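# Lay the duct in the trench and close both covers

## Task

Put the duct into the trench that has covers, then close both covers. It only counts if the duct and covers stay that way with no robot holding them. Afterwards, open the grippers and move the arms away.

## Robot and tools

Setup: three identical i2rt Big YAM arms named arm1, arm2 and arm3. Each has six revolute joints, a two-finger gripper and a wrist camera (arm1_cam_wrist, arm2_cam_wrist, arm3_cam_wrist). A fixed room camera, cam_high, is also available. A hand reaches roughly 1.0 m from its joint 1 axis. With joints 1 and 6 at zero and the hand level and pointing forward, the wrist camera sits above the hand looking toward the fingertips. Loose objects may occasionally get a short push from outside.

Frames: one shared scene frame with its origin on the floor and +z upward. The hand point is midway between the fingertips. The hand's z axis runs along the fingers and its y axis is the closing direction. Robot foot poses are never printed. Camera calibration gives K, distortion D, T_world_to_cam (scene frame to camera frame, metres) and pos_world for each camera. These values can be off by a few degrees and millimetres. Wrist camera poses are computed from reported joint angles, so they are less reliable.

execute_actions: the argument "actions" is a list holding either nothing or exactly one action. An empty list changes nothing and returns the current state and images. An action is an object keyed by arm name. Under each arm is "joints", an object of absolute joint targets, not offsets. The keys and their ranges are:
- joint1_rad: -2.879 to 2.879 rad, done within ±0.045. This is base yaw; positive is counter-clockwise seen from above, and 0 faces the way the foot faces.
- joint2_rad: 0 to 3.141 rad, ±0.14. Shoulder; 0 has the upper arm pointing back and about level, and increasing values raise it and then bring it forward.
- joint3_rad: 0 to 3.019 rad, ±0.09. Elbow; 0 is fully folded and positive opens it.
- joint4_rad: -1.692 to 1.57 rad, ±0.055. Hand pitch; positive tips the fingers up.
- joint5_rad: -1.57 to 1.57 rad, ±0.03. Sideways hand swing; positive is toward the arm's right.
- joint6_rad: -2.094 to 2.094 rad, ±0.035. Hand roll; positive is clockwise viewed from behind the hand.
- gripper_m: 0 to 0.093 m, ±0.003. This is the gap between the fingertips. Each finger pad pushes with at most about 50–62 N.
You may name any subset of joints and arms. Everything named starts at the same time, but joints move at different speeds, so the hand can sweep wide between postures. Anything you leave out keeps its previous target and may still be pushing toward it. An unknown key or an out-of-range number rejects the whole call, and nothing moves. The optional "cameras" argument is a list of camera names or "all". Omitting it, passing null or passing ["all"] returns every camera; [] returns none. Images arrive in the order given by the "pictures" line.

wait: "seconds" from 0 to 10. It sends no new command and returns the same state and images as an empty action.

zoom_image: "camera" is one camera name. "region" is [x0, y0, x1, y1] in pixels of that camera's most recent full image, with (0,0) at the top-left. The region can be at most 504×504.

finished_scene: "scene" is the number of the current scene as an integer. It closes the scene for good and reports whether the goal was met. Only call it once the duct and covers stay put on their own and the arms have released them and withdrawn. Replying without any tool call also ends things.

Reading results: joint_positions reports angles in the same units as the targets. Joint torques are listed per arm joint (gripper excluded). They are raw drive outputs with offsets, friction and noise, so they only roughly indicate load. joint_status tells how each commanded motion ended:
- off_target: the joint stopped short and may still be pushing.
- contact_stop: the joint stopped and now holds where it is.
- time_out: the joint ran out of time. It either keeps its target or takes one nearby and keeps pushing; on_its_own reports this, and the joint finishes the move if the path clears. To stop the push, send the joint its current reported position.
- not_followed: a safety check blocked that arm's joint targets. A line "joint command not followed" with a "cause:" appears; the gripper part of the command still runs. The blocked targets may be retried with each later action until you send ones that pass.
- limit_stop_at_motor_heat: the arm stopped because a motor got too hot. Resend the target later.
on_its_own describes motion you did not command in this call. Its "held at" value is the target being held, not the actual position. If any call reports a stop, the rest of the tool calls in that reply are skipped. While you think, the robots keep holding the last command.

Heat: holding loads or pushing continuously warms the motors. A MOTOR HOT line appears from 85 °C. At 100 °C an OVER-TEMPERATURE FAULT makes that arm go limp and drop whatever it carries. Avoid long stalled pushes.

Things to avoid:
- Squeezing two arms against each other ends the run, and hard impacts between them can too. No state line reports arm-to-arm contact, and the built-in clearance check ignores fingers, gripper housings and wrist cameras and may act too late.
- Knocking anything off the work area or onto the floor fails the task.
- Drops, slips, slams and forceful shoves lower the result. The arm does not stop on contact and keeps pushing, so approach gently.
- Arms act independently, so a stalled arm does not pause the others.
- Finish with grippers open and all arms clear of the duct and covers.

Each tool is called after ">>>" as name(argument=value, ...) on one line, values as JSON.

## Session

I'll start by looking at the scene.

>>> execute_actions(actions=[])

Scene clock: 0.00 s.
Joint torques (N m, as the arm reports them, + toward a larger angle): no reading
arm1.joint_positions: joint1_rad=-0.007 joint2_rad=+0.455 joint3_rad=+1.312 joint4_rad=-1.247 joint5_rad=+0.022 joint6_rad=+0.344 gripper_m=+0.094
arm1.joint_status: not commanded
arm1.hand: x=-0.7801 y=-0.0696 z=+1.4702 quat_wxyz=(-0.550, -0.145, -0.818, -0.083) (m; scene frame)
arm2.joint_positions: joint1_rad=-0.486 joint2_rad=+0.463 joint3_rad=+1.423 joint4_rad=-1.399 joint5_rad=+0.202 joint6_rad=-0.388 gripper_m=+0.095
arm2.joint_status: not commanded
arm2.hand: x=+0.1354 y=-0.4411 z=+1.3221 quat_wxyz=(-0.536, +0.506, -0.670, -0.091) (m; scene frame)
arm3.joint_positions: joint1_rad=-0.045 joint2_rad=+0.501 joint3_rad=+1.429 joint4_rad=-1.162 joint5_rad=+0.128 joint6_rad=+0.492 gripper_m=+0.095
arm3.joint_status: not commanded
arm3.hand: x=+0.7832 y=-0.0694 z=+1.5883 quat_wxyz=(-0.092, -0.745, +0.243, +0.615) (m; scene frame)
pictures: arm1_cam_wrist, arm2_cam_wrist, arm3_cam_wrist, cam_high
Images, in order (width x height): arm1_cam_wrist 504x504, arm2_cam_wrist 504x504, arm3_cam_wrist 504x504, cam_high 504x504.

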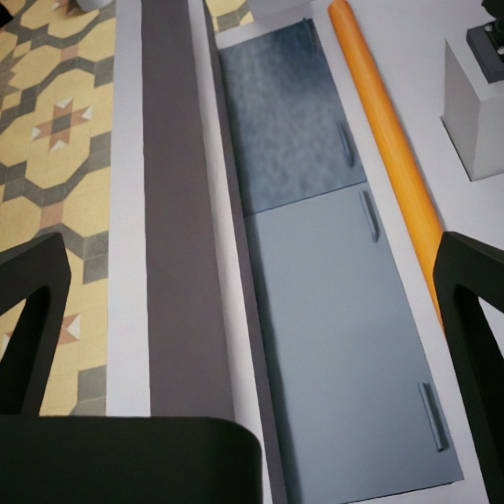

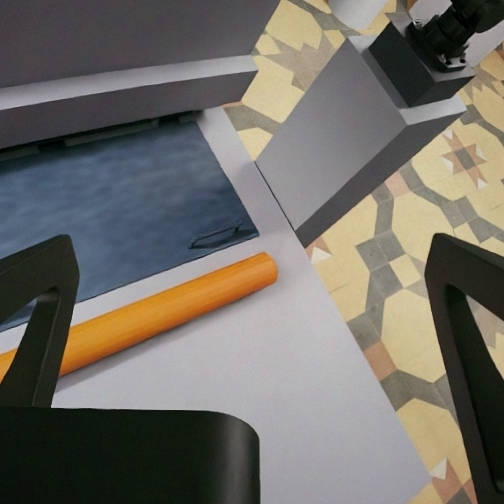

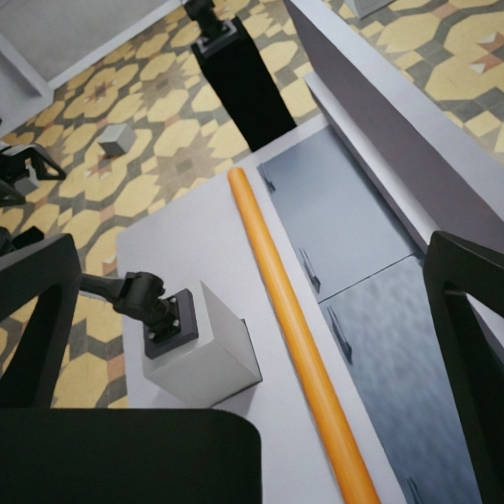

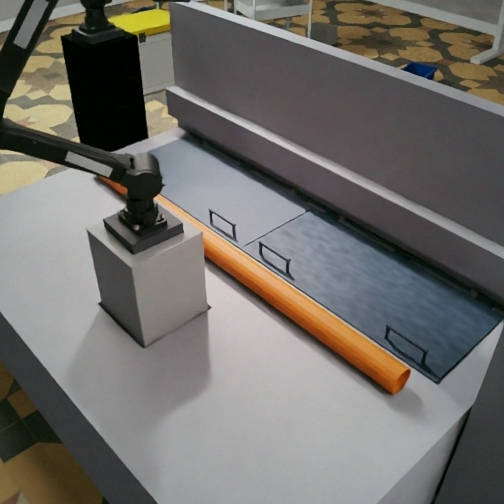

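>>> zoom_image(camera="cam_high", region=[252, 250, 504, 450])

>>> zoom_image(camera="cam_high", region=[0, 100, 252, 352])

>>> zoom_image(camera="cam_high", region=[150, 100, 402, 300])

Region (252, 250, 504, 450) of cam_high's 504x504 image, scaled by 2.000, with more detail than that image has; it fills the top 400 rows of this view, and the rest is white.

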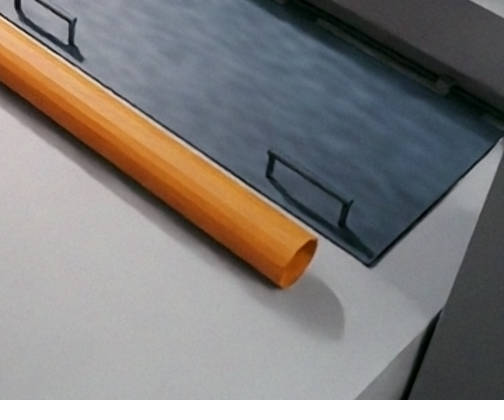

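Region (0, 100, 252, 352) of cam_high's 504x504 image, scaled by 2.000, with more detail than that image has.

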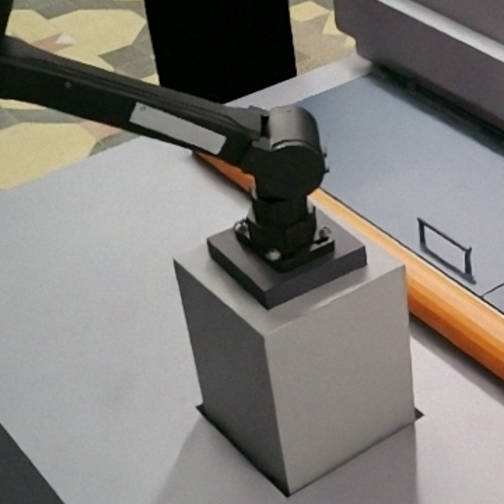

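Region (150, 100, 402, 300) of cam_high's 504x504 image, scaled by 2.000, with more detail than that image has; it fills the top 400 rows of this view, and the rest is white.

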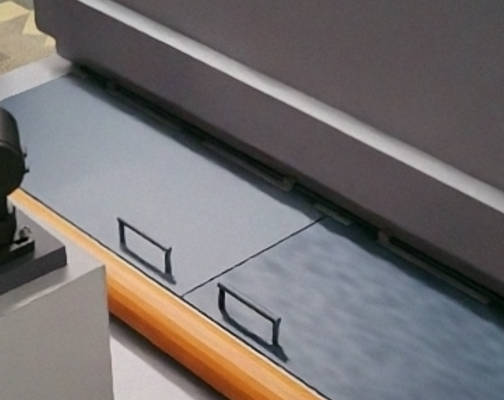

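>>> zoom_image(camera="arm1_cam_wrist", region=[200, 0, 452, 252])

>>> zoom_image(camera="arm1_cam_wrist", region=[252, 252, 504, 504])

>>> zoom_image(camera="arm3_cam_wrist", region=[180, 80, 432, 332])

>>> zoom_image(camera="arm2_cam_wrist", region=[100, 60, 352, 312])

Region (200, 0, 452, 252) of arm1_cam_wrist's 504x504 image, scaled by 2.000, with more detail than that image has.

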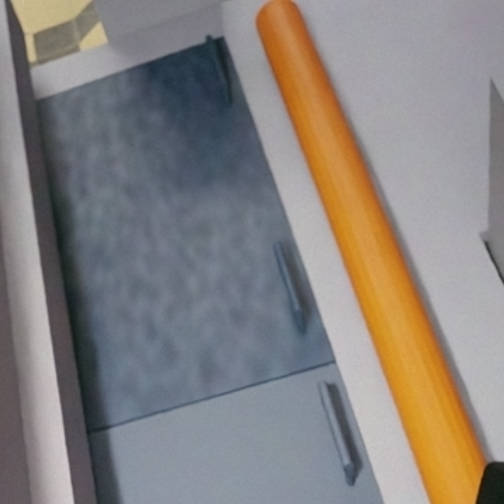

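Region (252, 252, 504, 504) of arm1_cam_wrist's 504x504 image, scaled by 2.000, with more detail than that image has.

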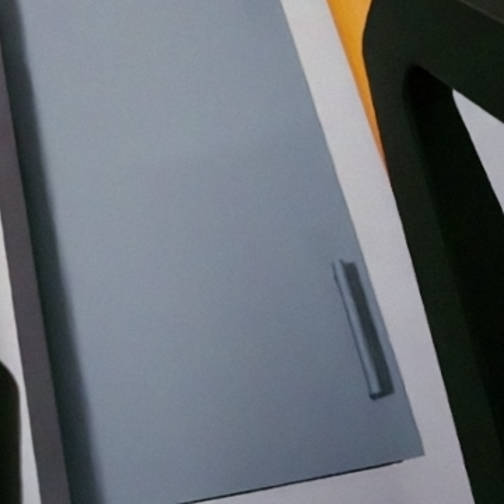

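Region (180, 80, 432, 332) of arm3_cam_wrist's 504x504 image, scaled by 2.000, with more detail than that image has.

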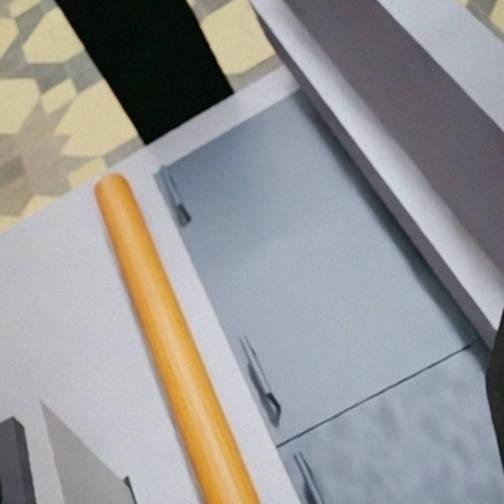

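Region (100, 60, 352, 312) of arm2_cam_wrist's 504x504 image, scaled by 2.000, with more detail than that image has.

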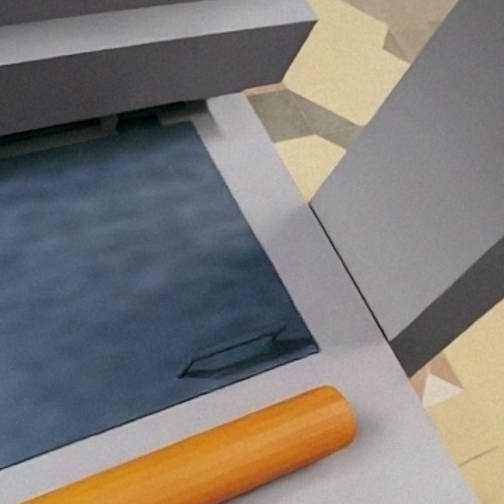

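>>> execute_actions(actions=[{"arm1": {"joints": {"joint4_rad": -0.75}}, "arm2": {"joints": {"joint3_rad": 1.0}}, "arm3": {"joints": {"joint2_rad": 1.0}}}])

Scene clock: 77.80 s.
Joint torques (N m, as the arm reports them, + toward a larger angle): arm1=[ 0.66  4.15  8.84  2.98  0.17 -0.04] | arm2=[0.64 1.98 8.23 1.52 0.08 0.11] | arm3=[ 0.17 -5.92  9.23  2.11  0.04 -0.01]
arm1.joint_positions: joint1_rad=-0.007 joint2_rad=+0.455 joint3_rad=+1.312 joint4_rad=-0.767 joint5_rad=+0.022 joint6_rad=+0.344 gripper_m=+0.094
arm1.joint_status: all done
arm1.hand: x=-0.7623 y=-0.0687 z=+1.5856 quat_wxyz=(-0.728, -0.120, -0.665, -0.117) (m; scene frame)
arm2.joint_positions: joint1_rad=-0.486 joint2_rad=+0.463 joint3_rad=+0.989 joint4_rad=-1.399 joint5_rad=+0.202 joint6_rad=-0.388 gripper_m=+0.095
arm2.joint_status: all done
arm2.hand: x=+0.1603 y=-0.3987 z=+1.1186 quat_wxyz=(-0.356, +0.584, -0.729, -0.020) (m; scene frame)
arm3.joint_positions: joint1_rad=-0.045 joint2_rad=+0.998 joint3_rad=+1.428 joint4_rad=-1.162 joint5_rad=+0.128 joint6_rad=+0.492 gripper_m=+0.095
arm3.joint_status: all done
arm3.hand: x=+0.5694 y=-0.0622 z=+1.4492 quat_wxyz=(-0.036, -0.872, +0.263, +0.410) (m; scene frame)
pictures: arm1_cam_wrist, arm2_cam_wrist, arm3_cam_wrist, cam_high
camera_calibration (this result's frames):
arm1_cam_wrist: T_world_to_cam=[[0.00543962, -0.948783, -0.315882, 0.442314], [-0.513973, 0.268316, -0.814763, 0.92434], [0.857789, 0.166787, -0.486189, 1.56428], [0, 0, 0, 1]] pos_world=[-0.86914, -0.0892559, 1.65337]
arm2_cam_wrist: T_world_to_cam=[[0.87766, -0.306587, 0.368398, -0.677608], [-0.327428, -0.944855, -0.0062685, -0.308875], [0.350004, -0.115122, -0.929647, 1.06159], [0, 0, 0, 1]] pos_world=[0.122015, -0.377376, 1.23459]
arm3_cam_wrist: T_world_to_cam=[[0.430067, 0.862137, -0.267885, 0.200041], [0.852262, -0.485593, -0.194551, -0.229428], [-0.297812, -0.144638, -0.943603, 1.64866], [0, 0, 0, 1]] pos_world=[0.600494, -0.0454117, 1.56464]
Images, in order (width x height): arm1_cam_wrist 504x504, arm2_cam_wrist 504x504, arm3_cam_wrist 504x504, cam_high 504x504.

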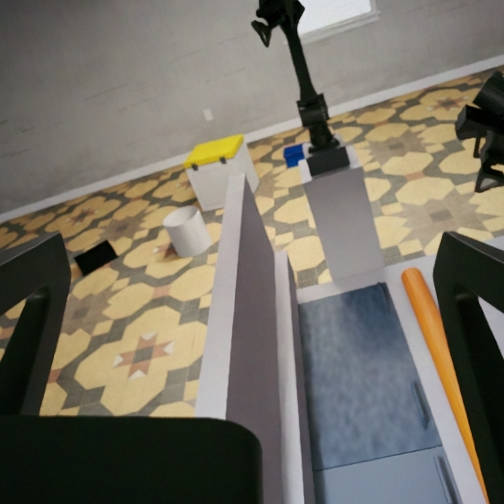

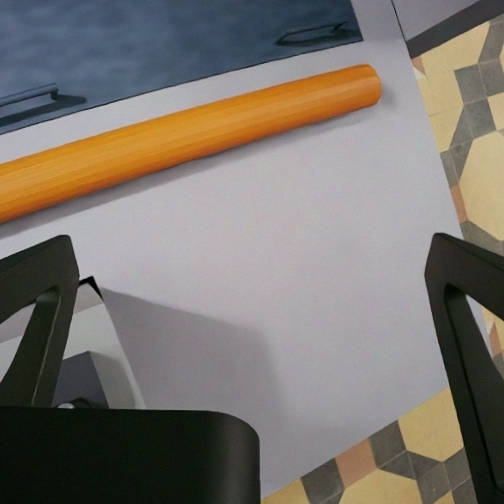

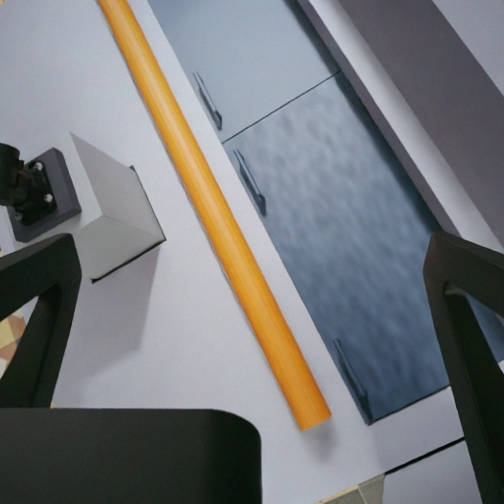

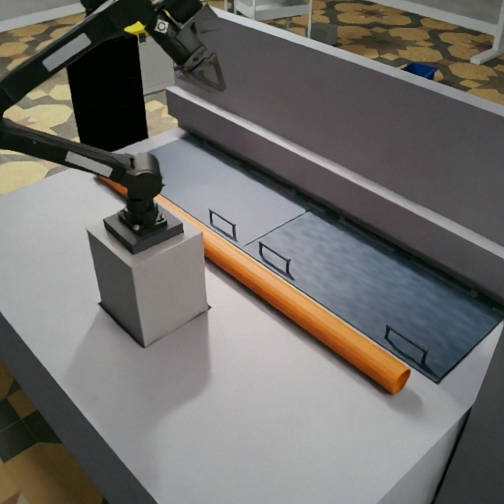

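>>> zoom_image(camera="arm2_cam_wrist", region=[252, 0, 452, 150])

>>> zoom_image(camera="arm3_cam_wrist", region=[270, 310, 470, 470])

>>> zoom_image(camera="arm3_cam_wrist", region=[170, 50, 370, 250])

>>> zoom_image(camera="arm1_cam_wrist", region=[200, 200, 452, 452])

Region (252, 0, 452, 150) of arm2_cam_wrist's 504x504 image, scaled by 2.520, with more detail than that image has; it fills the top 378 rows of this view, and the rest is white.

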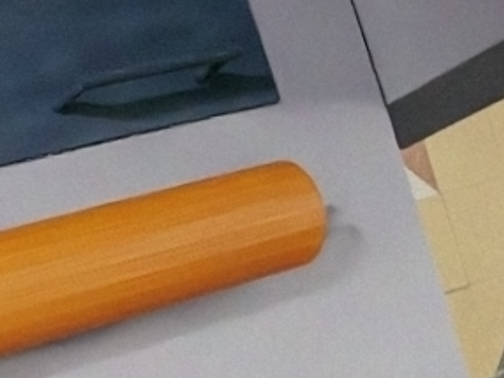

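Region (270, 310, 470, 470) of arm3_cam_wrist's 504x504 image, scaled by 2.520, with more detail than that image has; it fills the top 403 rows of this view, and the rest is white.

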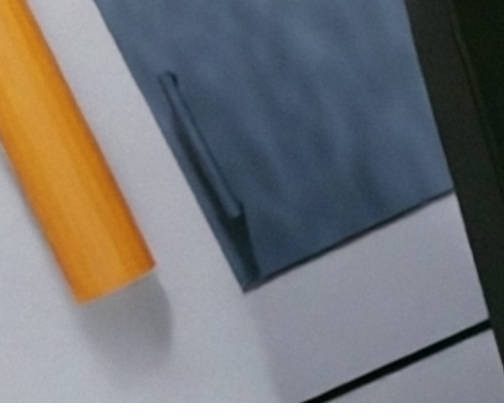

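Region (170, 50, 370, 250) of arm3_cam_wrist's 504x504 image, scaled by 2.520, with more detail than that image has.

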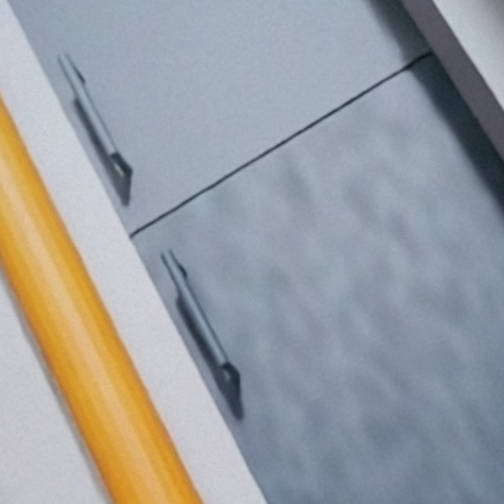

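Region (200, 200, 452, 452) of arm1_cam_wrist's 504x504 image, scaled by 2.000, with more detail than that image has.

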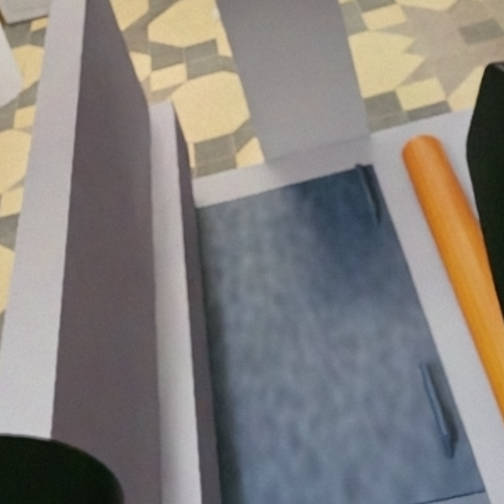

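>>> zoom_image(camera="cam_high", region=[400, 200, 504, 330])

>>> zoom_image(camera="cam_high", region=[150, 60, 290, 200])

>>> zoom_image(camera="arm1_cam_wrist", region=[210, 150, 350, 330])

Region (400, 200, 504, 330) of cam_high's 504x504 image, scaled by 3.877, with more detail than that image has; it fills the left 403 columns of this view, and the rest is white.

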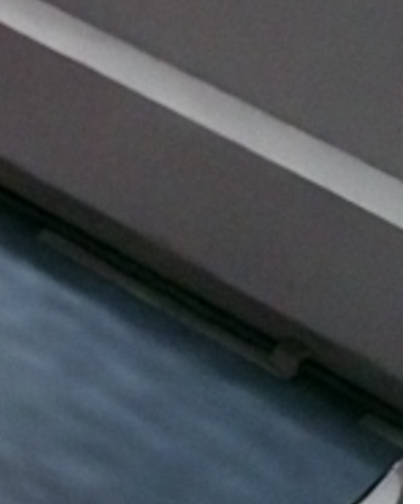

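Region (150, 60, 290, 200) of cam_high's 504x504 image, scaled by 3.600, with more detail than that image has.

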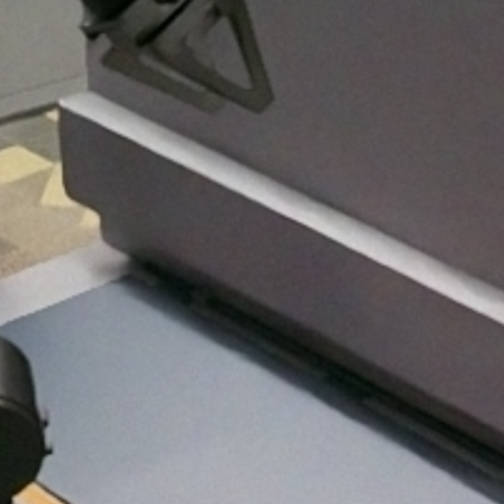

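Region (210, 150, 350, 330) of arm1_cam_wrist's 504x504 image, scaled by 2.800, with more detail than that image has.

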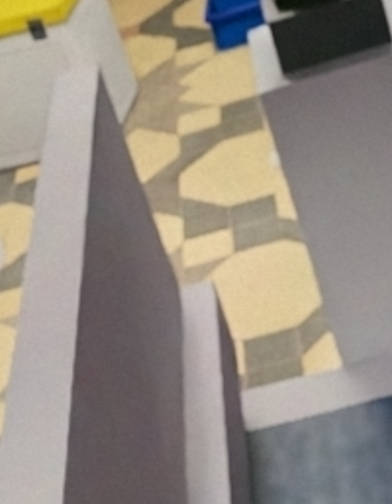

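>>> execute_actions(actions=[{"arm1": {"joints": {"joint1_rad": -0.249, "joint2_rad": 2.443, "joint3_rad": 0.801, "joint4_rad": 0.072, "joint5_rad": 0.0, "joint6_rad": -0.244}}, "arm2": {"joints": {"joint1_rad": 0.28, "joint2_rad": 1.861, "joint3_rad": 0.615, "joint4_rad": -0.325, "joint5_rad": 0.0, "joint6_rad": -1.336}}, "arm3": {"joints": {"joint1_rad": 0.089, "joint2_rad": 2.587, "joint3_rad": 0.955, "joint4_rad": 0.061, "joint5_rad": 0.0, "joint6_rad": 0.099}}}])

Scene clock: 199.90 s.
Joint torques (N m, as the arm reports them, + toward a larger angle): arm1=[  0.03 -15.56  -0.91   0.85   0.03  -0.09] | arm2=[  1.1  -10.59   2.41   0.62  -0.27  -0.03] | arm3=[  0.3  -17.87  -0.66   0.8   -0.08  -0.08]
arm1.joint_positions: joint1_rad=-0.239 joint2_rad=+2.445 joint3_rad=+0.802 joint4_rad=+0.063 joint5_rad=+0.003 joint6_rad=-0.235 gripper_m=+0.094
arm1.joint_status: all done
arm1.hand: x=-0.6533 y=-0.1477 z=+0.6123 quat_wxyz=(+0.005, +0.003, -1.000, +0.004) (m; scene frame)
arm2.joint_positions: joint1_rad=+0.279 joint2_rad=+1.853 joint3_rad=+0.615 joint4_rad=-0.342 joint5_rad=+0.003 joint6_rad=-1.327 gripper_m=+0.095
arm2.joint_status: all done
arm2.hand: x=-0.0406 y=-0.2423 z=+0.6210 quat_wxyz=(+0.001, +1.000, -0.007, +0.004) (m; scene frame)
arm3.joint_positions: joint1_rad=+0.085 joint2_rad=+2.592 joint3_rad=+0.953 joint4_rad=+0.050 joint5_rad=+0.001 joint6_rad=+0.109 gripper_m=+0.095
arm3.joint_status: all done
arm3.hand: x=+0.6212 y=-0.1333 z=+0.6110 quat_wxyz=(+0.000, -1.000, +0.007, -0.008) (m; scene frame)
pictures: arm1_cam_wrist, arm2_cam_wrist, arm3_cam_wrist, cam_high
camera_calibration (this result's frames):
arm1_cam_wrist: T_world_to_cam=[[0.0208994, -0.999701, 0.0127089, -0.13933], [-0.801823, -0.0091669, 0.597492, -0.885127], [-0.597196, -0.0226775, -0.801774, 0.22542], [0, 0, 0, 1]] pos_world=[-0.572183, -0.14229, 0.711363]
arm2_cam_wrist: T_world_to_cam=[[0.0132961, 0.999593, -0.0252215, 0.255879], [0.81145, 0.00395214, 0.584408, -0.32075], [0.58427, -0.0282363, -0.811068, 0.644222], [0, 0, 0, 1]] pos_world=[-0.119529, -0.236316, 0.716411]
arm3_cam_wrist: T_world_to_cam=[[0.00565062, 0.999953, 0.00793762, 0.128015], [0.811241, -0.0092251, 0.584639, -0.858253], [0.584685, 0.00313575, -0.811255, 0.25356], [0, 0, 0, 1]] pos_world=[0.547274, -0.136721, 0.706454]
Images, in order (width x height): arm1_cam_wrist 504x504, arm2_cam_wrist 504x504, arm3_cam_wrist 504x504, cam_high 504x504.

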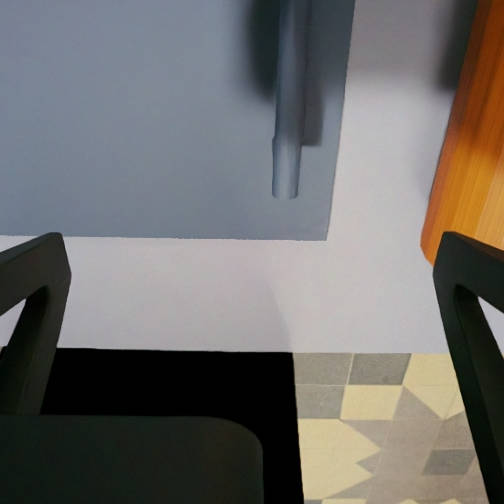

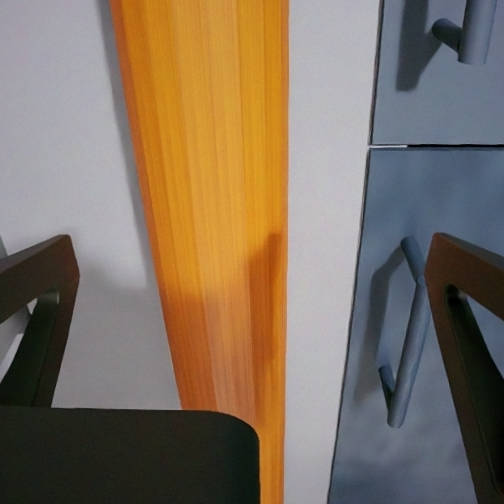

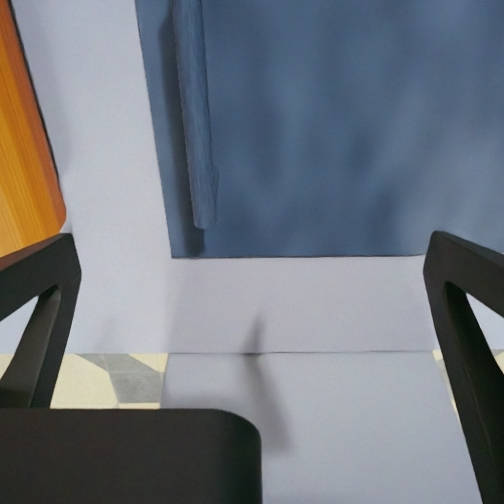

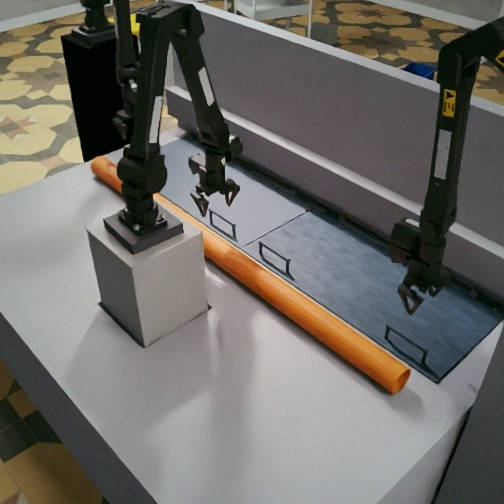

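>>> execute_actions(actions=[{"arm1": {"joints": {"joint1_rad": -0.295, "joint2_rad": 2.669, "joint3_rad": 0.99, "joint4_rad": 0.118, "joint5_rad": 0.0, "joint6_rad": -0.288, "gripper_m": 0.065}}, "arm2": {"joints": {"joint1_rad": 0.172, "joint2_rad": 2.056, "joint3_rad": 0.569, "joint4_rad": -0.072, "joint5_rad": 0.0, "joint6_rad": -1.45}}, "arm3": {"joints": {"joint1_rad": 0.161, "joint2_rad": 2.804, "joint3_rad": 1.106, "joint4_rad": 0.138, "joint5_rad": 0.0, "joint6_rad": 0.174, "gripper_m": 0.065}}}])

Scene clock: 264.47 s.
Joint torques (N m, as the arm reports them, + toward a larger angle): arm1=[  0.2  -16.79  -1.08   0.74   0.05  -0.1 ] | arm2=[  0.92 -11.09   0.79   0.66  -0.25  -0.05] | arm3=[  0.27 -18.39  -1.15   0.47  -0.07   0.09]
arm1.joint_positions: joint1_rad=-0.289 joint2_rad=+2.674 joint3_rad=+0.988 joint4_rad=+0.115 joint5_rad=+0.003 joint6_rad=-0.279 gripper_m=+0.065
arm1.joint_status: all done
arm1.hand: x=-0.6378 y=-0.1696 z=+0.5331 quat_wxyz=(+0.001, +0.000, -1.000, +0.005) (m; scene frame)
arm2.joint_positions: joint1_rad=+0.170 joint2_rad=+2.055 joint3_rad=+0.568 joint4_rad=-0.089 joint5_rad=+0.003 joint6_rad=-1.441 gripper_m=+0.095
arm2.joint_status: all done
arm2.hand: x=-0.0034 y=-0.2618 z=+0.5600 quat_wxyz=(-0.001, +1.000, -0.004, +0.003) (m; scene frame)
arm3.joint_positions: joint1_rad=+0.159 joint2_rad=+2.812 joint3_rad=+1.103 joint4_rad=+0.135 joint5_rad=+0.001 joint6_rad=+0.164 gripper_m=+0.065
arm3.joint_status: all done
arm3.hand: x=+0.6250 y=-0.1590 z=+0.5321 quat_wxyz=(+0.000, -1.000, -0.003, +0.000) (m; scene frame)
pictures: arm1_cam_wrist, arm2_cam_wrist, arm3_cam_wrist, cam_high
camera_calibration (this result's frames):
arm1_cam_wrist: T_world_to_cam=[[0.0147478, -0.999781, 0.0148359, -0.16561], [-0.806877, -0.00313665, 0.590711, -0.824221], [-0.590535, -0.0206824, -0.806747, 0.177988], [0, 0, 0, 1]] pos_world=[-0.557494, -0.164478, 0.632924]
arm2_cam_wrist: T_world_to_cam=[[0.00827743, 0.999731, -0.021687, 0.271315], [0.812487, 0.00591867, 0.582949, -0.313791], [0.58292, -0.0224457, -0.812219, 0.574655], [0, 0, 0, 1]] pos_world=[-0.0822727, -0.256486, 0.655554]
arm3_cam_wrist: T_world_to_cam=[[-0.0140395, 0.99988, 0.00653604, 0.167383], [0.820318, 0.00778016, 0.571855, -0.811616], [0.571736, 0.0133902, -0.820329, 0.201969], [0, 0, 0, 1]] pos_world=[0.55266, -0.163753, 0.628713]
Images, in order (width x height): arm1_cam_wrist 504x504, arm2_cam_wrist 504x504, arm3_cam_wrist 504x504, cam_high 504x504.

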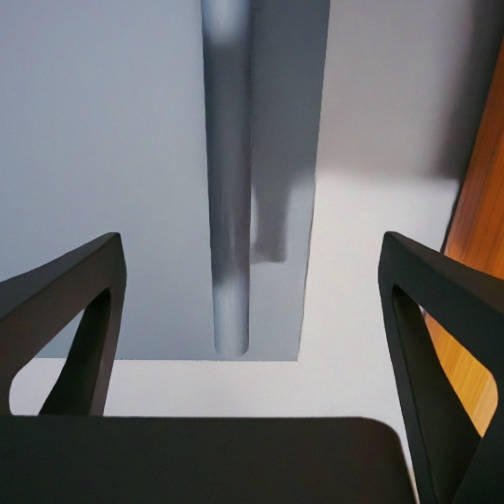

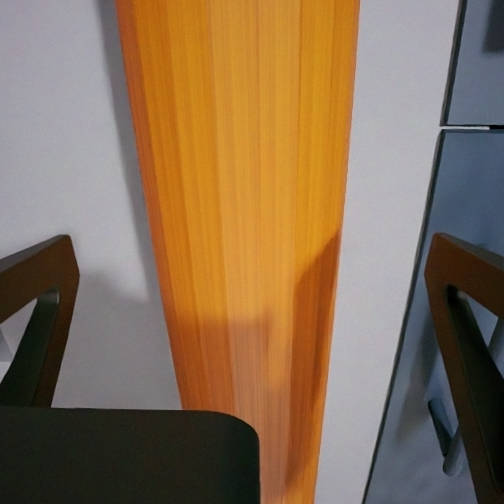

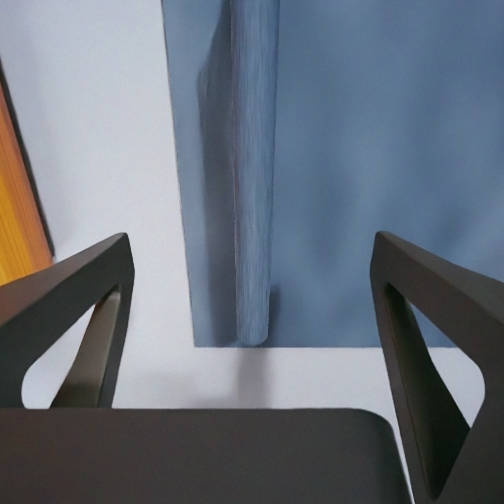

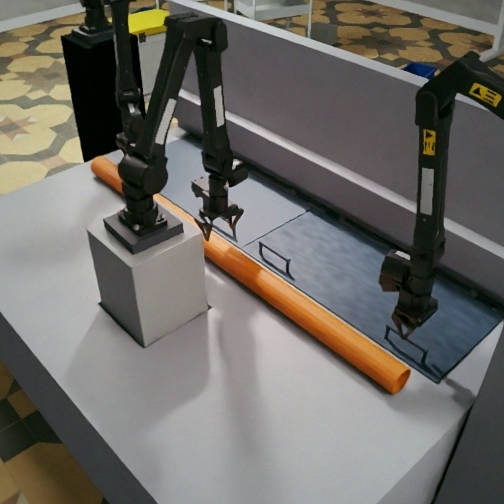

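>>> zoom_image(camera="cam_high", region=[170, 150, 290, 270])

>>> zoom_image(camera="cam_high", region=[360, 240, 480, 360])

Region (170, 150, 290, 270) of cam_high's 504x504 image, scaled by 4.200, with more detail than that image has.

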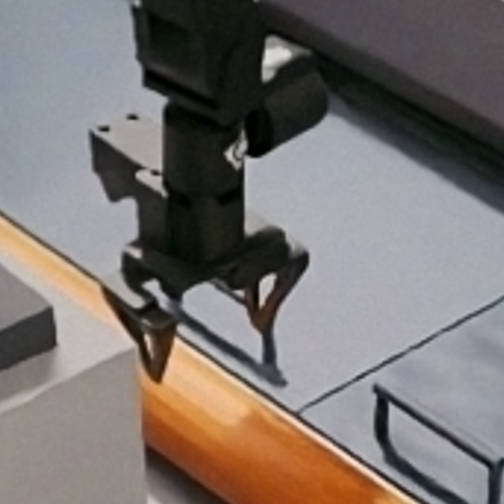

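Region (360, 240, 480, 360) of cam_high's 504x504 image, scaled by 4.200, with more detail than that image has.

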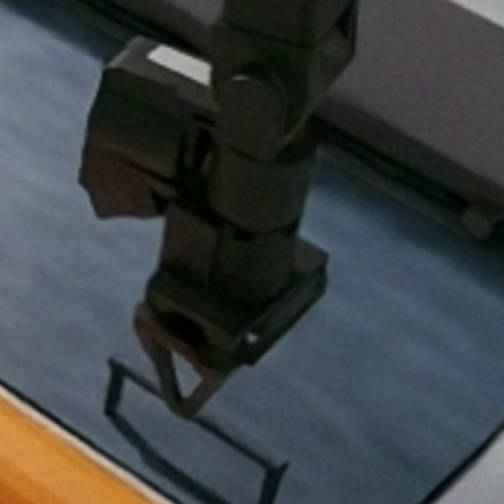

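>>> execute_actions(actions=[{"arm1": {"joints": {"joint1_rad": -0.257, "joint2_rad": 2.797, "joint3_rad": 1.088, "joint4_rad": 0.152, "joint5_rad": 0.0, "joint6_rad": -0.248}}, "arm2": {"joints": {"joint1_rad": 0.186, "joint2_rad": 2.169, "joint3_rad": 0.579, "joint4_rad": 0.032, "joint5_rad": 0.0, "joint6_rad": -1.436}}, "arm3": {"joints": {"joint1_rad": 0.159, "joint2_rad": 2.951, "joint3_rad": 1.245, "joint4_rad": 0.152, "joint5_rad": 0.0, "joint6_rad": 0.167}}}])

Scene clock: 308.67 s.
Joint torques (N m, as the arm reports them, + toward a larger angle): arm1=[  1.24 -17.35  -1.5    0.68   0.03   0.07] | arm2=[  1.65 -11.04  -0.02   0.7   -0.26   0.11] | arm3=[  0.06 -17.95  -1.29   0.6   -0.07   0.05]
arm1.joint_positions: joint1_rad=-0.268 joint2_rad=+2.798 joint3_rad=+1.089 joint4_rad=+0.149 joint5_rad=+0.003 joint6_rad=-0.257 gripper_m=+0.065
arm1.joint_status: all done
arm1.hand: x=-0.6315 y=-0.1644 z=+0.4876 quat_wxyz=(-0.004, -0.001, -1.000, +0.007) (m; scene frame)
arm2.joint_positions: joint1_rad=+0.178 joint2_rad=+2.162 joint3_rad=+0.578 joint4_rad=+0.015 joint5_rad=+0.003 joint6_rad=-1.442 gripper_m=+0.095
arm2.joint_status: all done
arm2.hand: x=-0.0052 y=-0.2659 z=+0.5317 quat_wxyz=(-0.005, +1.000, +0.000, +0.003) (m; scene frame)
arm3.joint_positions: joint1_rad=+0.159 joint2_rad=+2.949 joint3_rad=+1.245 joint4_rad=+0.147 joint5_rad=+0.001 joint6_rad=+0.164 gripper_m=+0.065
arm3.joint_status: all done
arm3.hand: x=+0.6149 y=-0.1608 z=+0.4795 quat_wxyz=(-0.002, -1.000, -0.003, +0.008) (m; scene frame)
pictures: arm1_cam_wrist, arm2_cam_wrist, arm3_cam_wrist, cam_high
camera_calibration (this result's frames):
arm1_cam_wrist: T_world_to_cam=[[0.0131361, -0.999756, 0.0177451, -0.162254], [-0.812983, -0.000346722, 0.582288, -0.791536], [-0.58214, -0.0220755, -0.812789, 0.153134], [0, 0, 0, 1]] pos_world=[-0.552229, -0.159108, 0.588246]
arm2_cam_wrist: T_world_to_cam=[[-0.000540492, 0.999894, -0.0145315, 0.271023], [0.812917, 0.00890218, 0.582311, -0.294688], [0.582379, -0.0114982, -0.812836, 0.555862], [0, 0, 0, 1]] pos_world=[-0.0840192, -0.261979, 0.627363]
arm3_cam_wrist: T_world_to_cam=[[-0.0139248, 0.999895, 0.00406736, 0.170514], [0.829247, 0.00927519, 0.558805, -0.772247], [0.558708, 0.0111541, -0.829289, 0.176483], [0, 0, 0, 1]] pos_world=[0.544156, -0.165302, 0.577197]
Images, in order (width x height): arm1_cam_wrist 504x504, arm2_cam_wrist 504x504, arm3_cam_wrist 504x504, cam_high 504x504.

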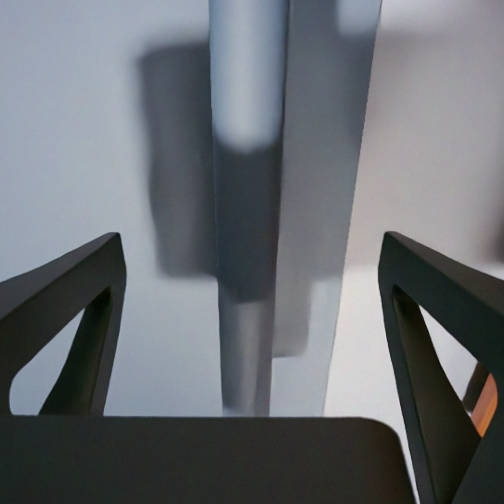

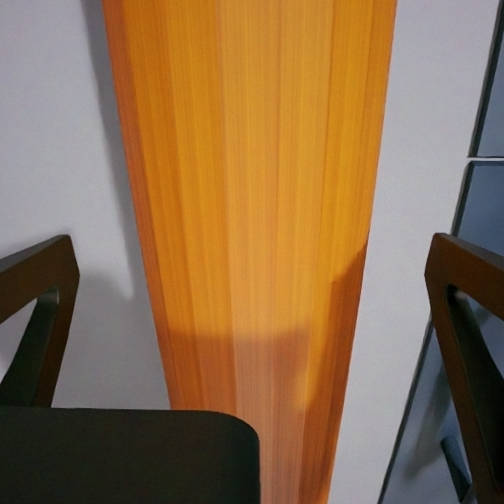

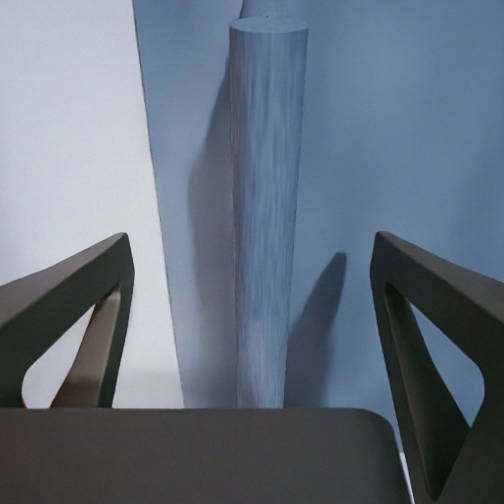

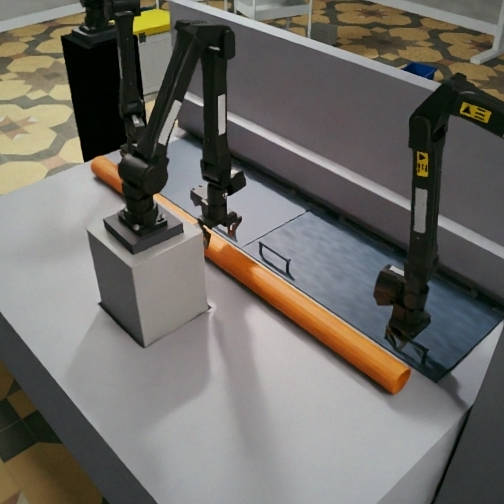

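>>> zoom_image(camera="cam_high", region=[370, 300, 450, 380])

Region (370, 300, 450, 380) of cam_high's 504x504 image, scaled by 6.300, with more detail than that image has.

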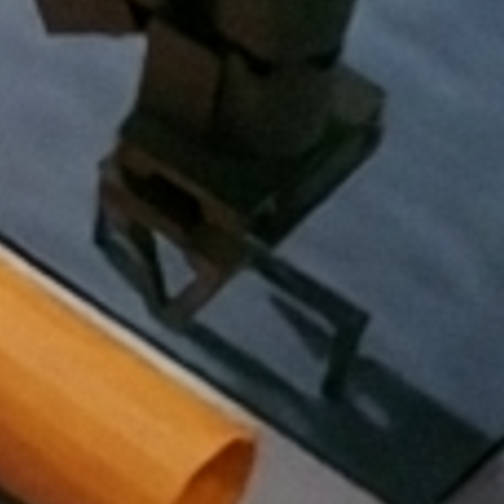

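>>> execute_actions(actions=[{"arm1": {"joints": {"gripper_m": 0.0}}, "arm2": {"joints": {"joint1_rad": 0.18, "joint2_rad": 2.283, "joint3_rad": 0.615, "joint4_rad": 0.113, "joint5_rad": 0.0, "joint6_rad": -1.44}}, "arm3": {"joints": {"gripper_m": 0.0}}}])

Scene clock: 320.80 s.
Joint torques (N m, as the arm reports them, + toward a larger angle): arm1=[  1.26 -16.83  -1.52   0.67   0.21   0.01] | arm2=[  1.17 -11.89  -0.38   0.86  -0.18   0.08] | arm3=[  0.17 -17.98  -1.29   0.6   -0.4    0.03]
arm1.joint_positions: joint1_rad=-0.268 joint2_rad=+2.798 joint3_rad=+1.089 joint4_rad=+0.149 joint5_rad=-0.002 joint6_rad=-0.251 gripper_m=+0.010
arm1.joint_status: gripper_m off_target (ended at +0.010, target +0.000)
arm1.hand: x=-0.6311 y=-0.1633 z=+0.4876 quat_wxyz=(-0.005, -0.004, -1.000, +0.004) (m; scene frame)
arm2.joint_positions: joint1_rad=+0.178 joint2_rad=+2.277 joint3_rad=+0.611 joint4_rad=+0.096 joint5_rad=+0.001 joint6_rad=-1.442 gripper_m=+0.095
arm2.joint_status: all done
arm2.hand: x=-0.0052 y=-0.2675 z=+0.5009 quat_wxyz=(-0.004, +1.000, +0.000, +0.002) (m; scene frame)
arm3.joint_positions: joint1_rad=+0.158 joint2_rad=+2.949 joint3_rad=+1.245 joint4_rad=+0.147 joint5_rad=+0.009 joint6_rad=+0.165 gripper_m=+0.009
arm3.joint_status: gripper_m off_target (ended at +0.009, target +0.000)
arm3.hand: x=+0.6145 y=-0.1589 z=+0.4795 quat_wxyz=(+0.002, -1.000, -0.001, +0.009) (m; scene frame)
pictures: arm1_cam_wrist, arm2_cam_wrist, arm3_cam_wrist, cam_high
camera_calibration (this result's frames):
arm1_cam_wrist: T_world_to_cam=[[0.00707289, -0.9999, 0.0122754, -0.162386], [-0.814086, 0.00137104, 0.580742, -0.790886], [-0.580701, -0.0141008, -0.813995, 0.156169], [0, 0, 0, 1]] pos_world=[-0.552014, -0.159083, 0.588415]
arm2_cam_wrist: T_world_to_cam=[[-0.000577206, 0.999873, -0.0159124, 0.272864], [0.813931, 0.00971421, 0.58088, -0.275815], [0.580961, -0.0126163, -0.813833, 0.531006], [0, 0, 0, 1]] pos_world=[-0.0838424, -0.26345, 0.596708]
arm3_cam_wrist: T_world_to_cam=[[-0.0107282, 0.999872, 0.0118925, 0.162906], [0.830221, 0.00227788, 0.55743, -0.772977], [0.557331, 0.0158536, -0.830139, 0.178696], [0, 0, 0, 1]] pos_world=[0.543896, -0.163958, 0.577285]
Images, in order (width x height): arm1_cam_wrist 504x504, arm2_cam_wrist 504x504, arm3_cam_wrist 504x504, cam_high 504x504.

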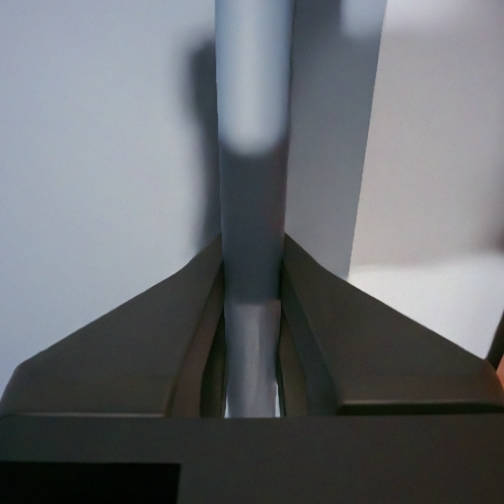

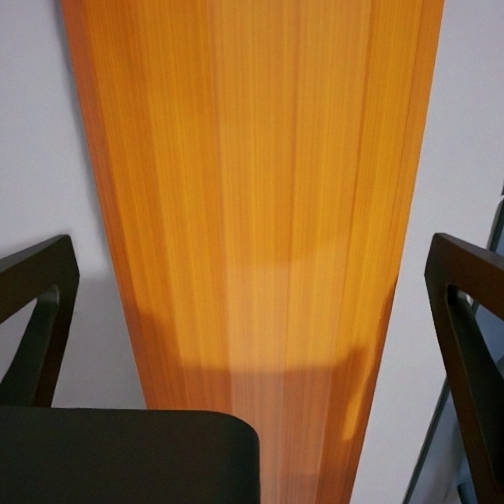

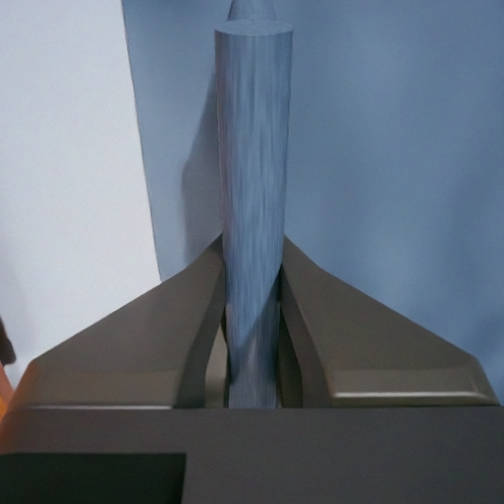

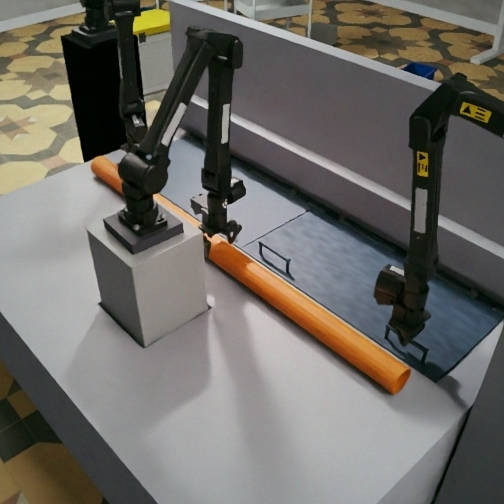

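>>> execute_actions(actions=[{"arm1": {"joints": {"joint1_rad": -0.212, "joint2_rad": 2.619, "joint3_rad": 0.946, "joint4_rad": 0.114, "joint5_rad": 0.0, "joint6_rad": -0.205}}, "arm2": {"joints": {"joint1_rad": 0.18, "joint2_rad": 2.385, "joint3_rad": 0.657, "joint4_rad": 0.172, "joint5_rad": 0.0, "joint6_rad": -1.44}}, "arm3": {"joints": {"joint1_rad": 0.096, "joint2_rad": 2.777, "joint3_rad": 1.093, "joint4_rad": 0.113, "joint5_rad": 0.0, "joint6_rad": 0.106}}}])

Scene clock: 350.33 s.
Joint torques (N m, as the arm reports them, + toward a larger angle): arm1=[  1.81 -23.05  -5.35  -0.55  -0.46   0.06] | arm2=[  0.79 -12.11  -0.98   0.83  -0.15   0.09] | arm3=[ -2.1  -24.12  -4.92  -0.99   0.75  -0.19]
arm1.joint_positions: joint1_rad=-0.236 joint2_rad=+2.687 joint3_rad=+0.993 joint4_rad=+0.138 joint5_rad=+0.019 joint6_rad=-0.216 gripper_m=+0.010
arm1.joint_status: all done
arm1.hand: x=-0.6315 y=-0.1551 z=+0.5285 quat_wxyz=(-0.005, -0.006, -1.000, +0.015) (m; scene frame)
arm2.joint_positions: joint1_rad=+0.178 joint2_rad=+2.376 joint3_rad=+0.655 joint4_rad=+0.155 joint5_rad=+0.001 joint6_rad=-1.442 gripper_m=+0.095
arm2.joint_status: all done
arm2.hand: x=-0.0056 y=-0.2646 z=+0.4727 quat_wxyz=(-0.006, +1.000, +0.000, +0.002) (m; scene frame)
arm3.joint_positions: joint1_rad=+0.121 joint2_rad=+2.842 joint3_rad=+1.141 joint4_rad=+0.142 joint5_rad=-0.019 joint6_rad=+0.128 gripper_m=+0.009
arm3.joint_status: all done
arm3.hand: x=+0.6153 y=-0.1503 z=+0.5204 quat_wxyz=(-0.011, -1.000, -0.001, +0.006) (m; scene frame)
pictures: arm1_cam_wrist, arm2_cam_wrist, arm3_cam_wrist, cam_high
camera_calibration (this result's frames):
arm1_cam_wrist: T_world_to_cam=[[0.00417225, -0.999437, 0.03328, -0.167481], [-0.813728, 0.0159505, 0.581027, -0.81262], [-0.581231, -0.029505, -0.813204, 0.186155], [0, 0, 0, 1]] pos_world=[-0.552354, -0.148932, 0.62911]
arm2_cam_wrist: T_world_to_cam=[[-0.000609093, 0.999926, -0.0121791, 0.267751], [0.814437, 0.00756297, 0.580202, -0.259461], [0.580251, -0.00956571, -0.814381, 0.509372], [0, 0, 0, 1]] pos_world=[-0.0840856, -0.260896, 0.568624]
arm3_cam_wrist: T_world_to_cam=[[-0.011917, 0.999817, -0.0149628, 0.168504], [0.826986, 0.0182665, 0.561925, -0.794447], [0.562096, -0.00567754, -0.827053, 0.204326], [0, 0, 0, 1]] pos_world=[0.544154, -0.152801, 0.617929]
Images, in order (width x height): arm1_cam_wrist 504x504, arm2_cam_wrist 504x504, arm3_cam_wrist 504x504, cam_high 504x504.

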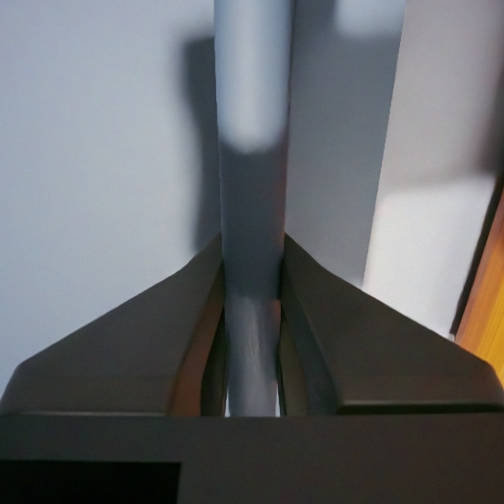

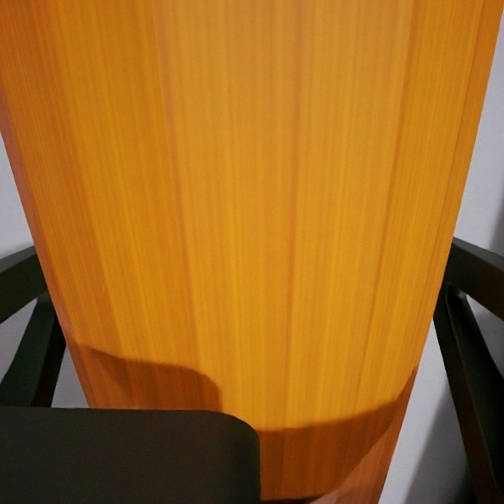

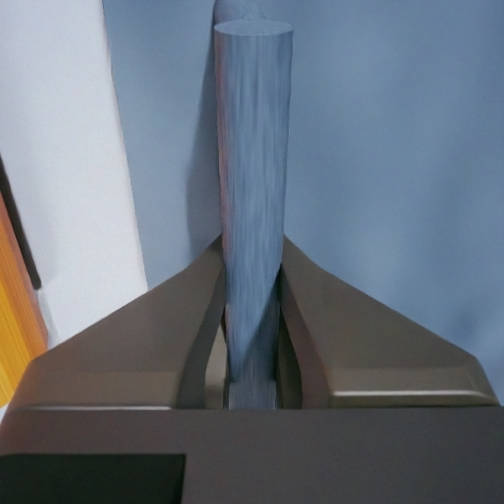

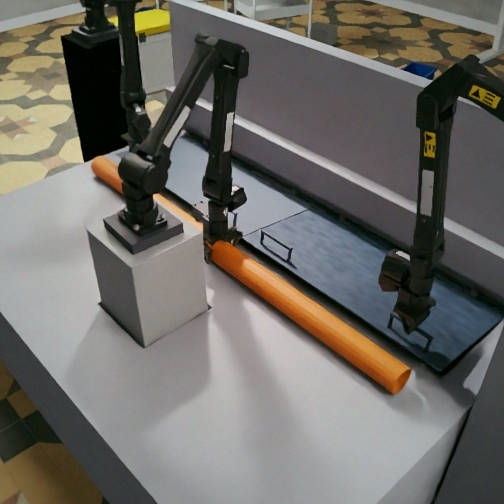

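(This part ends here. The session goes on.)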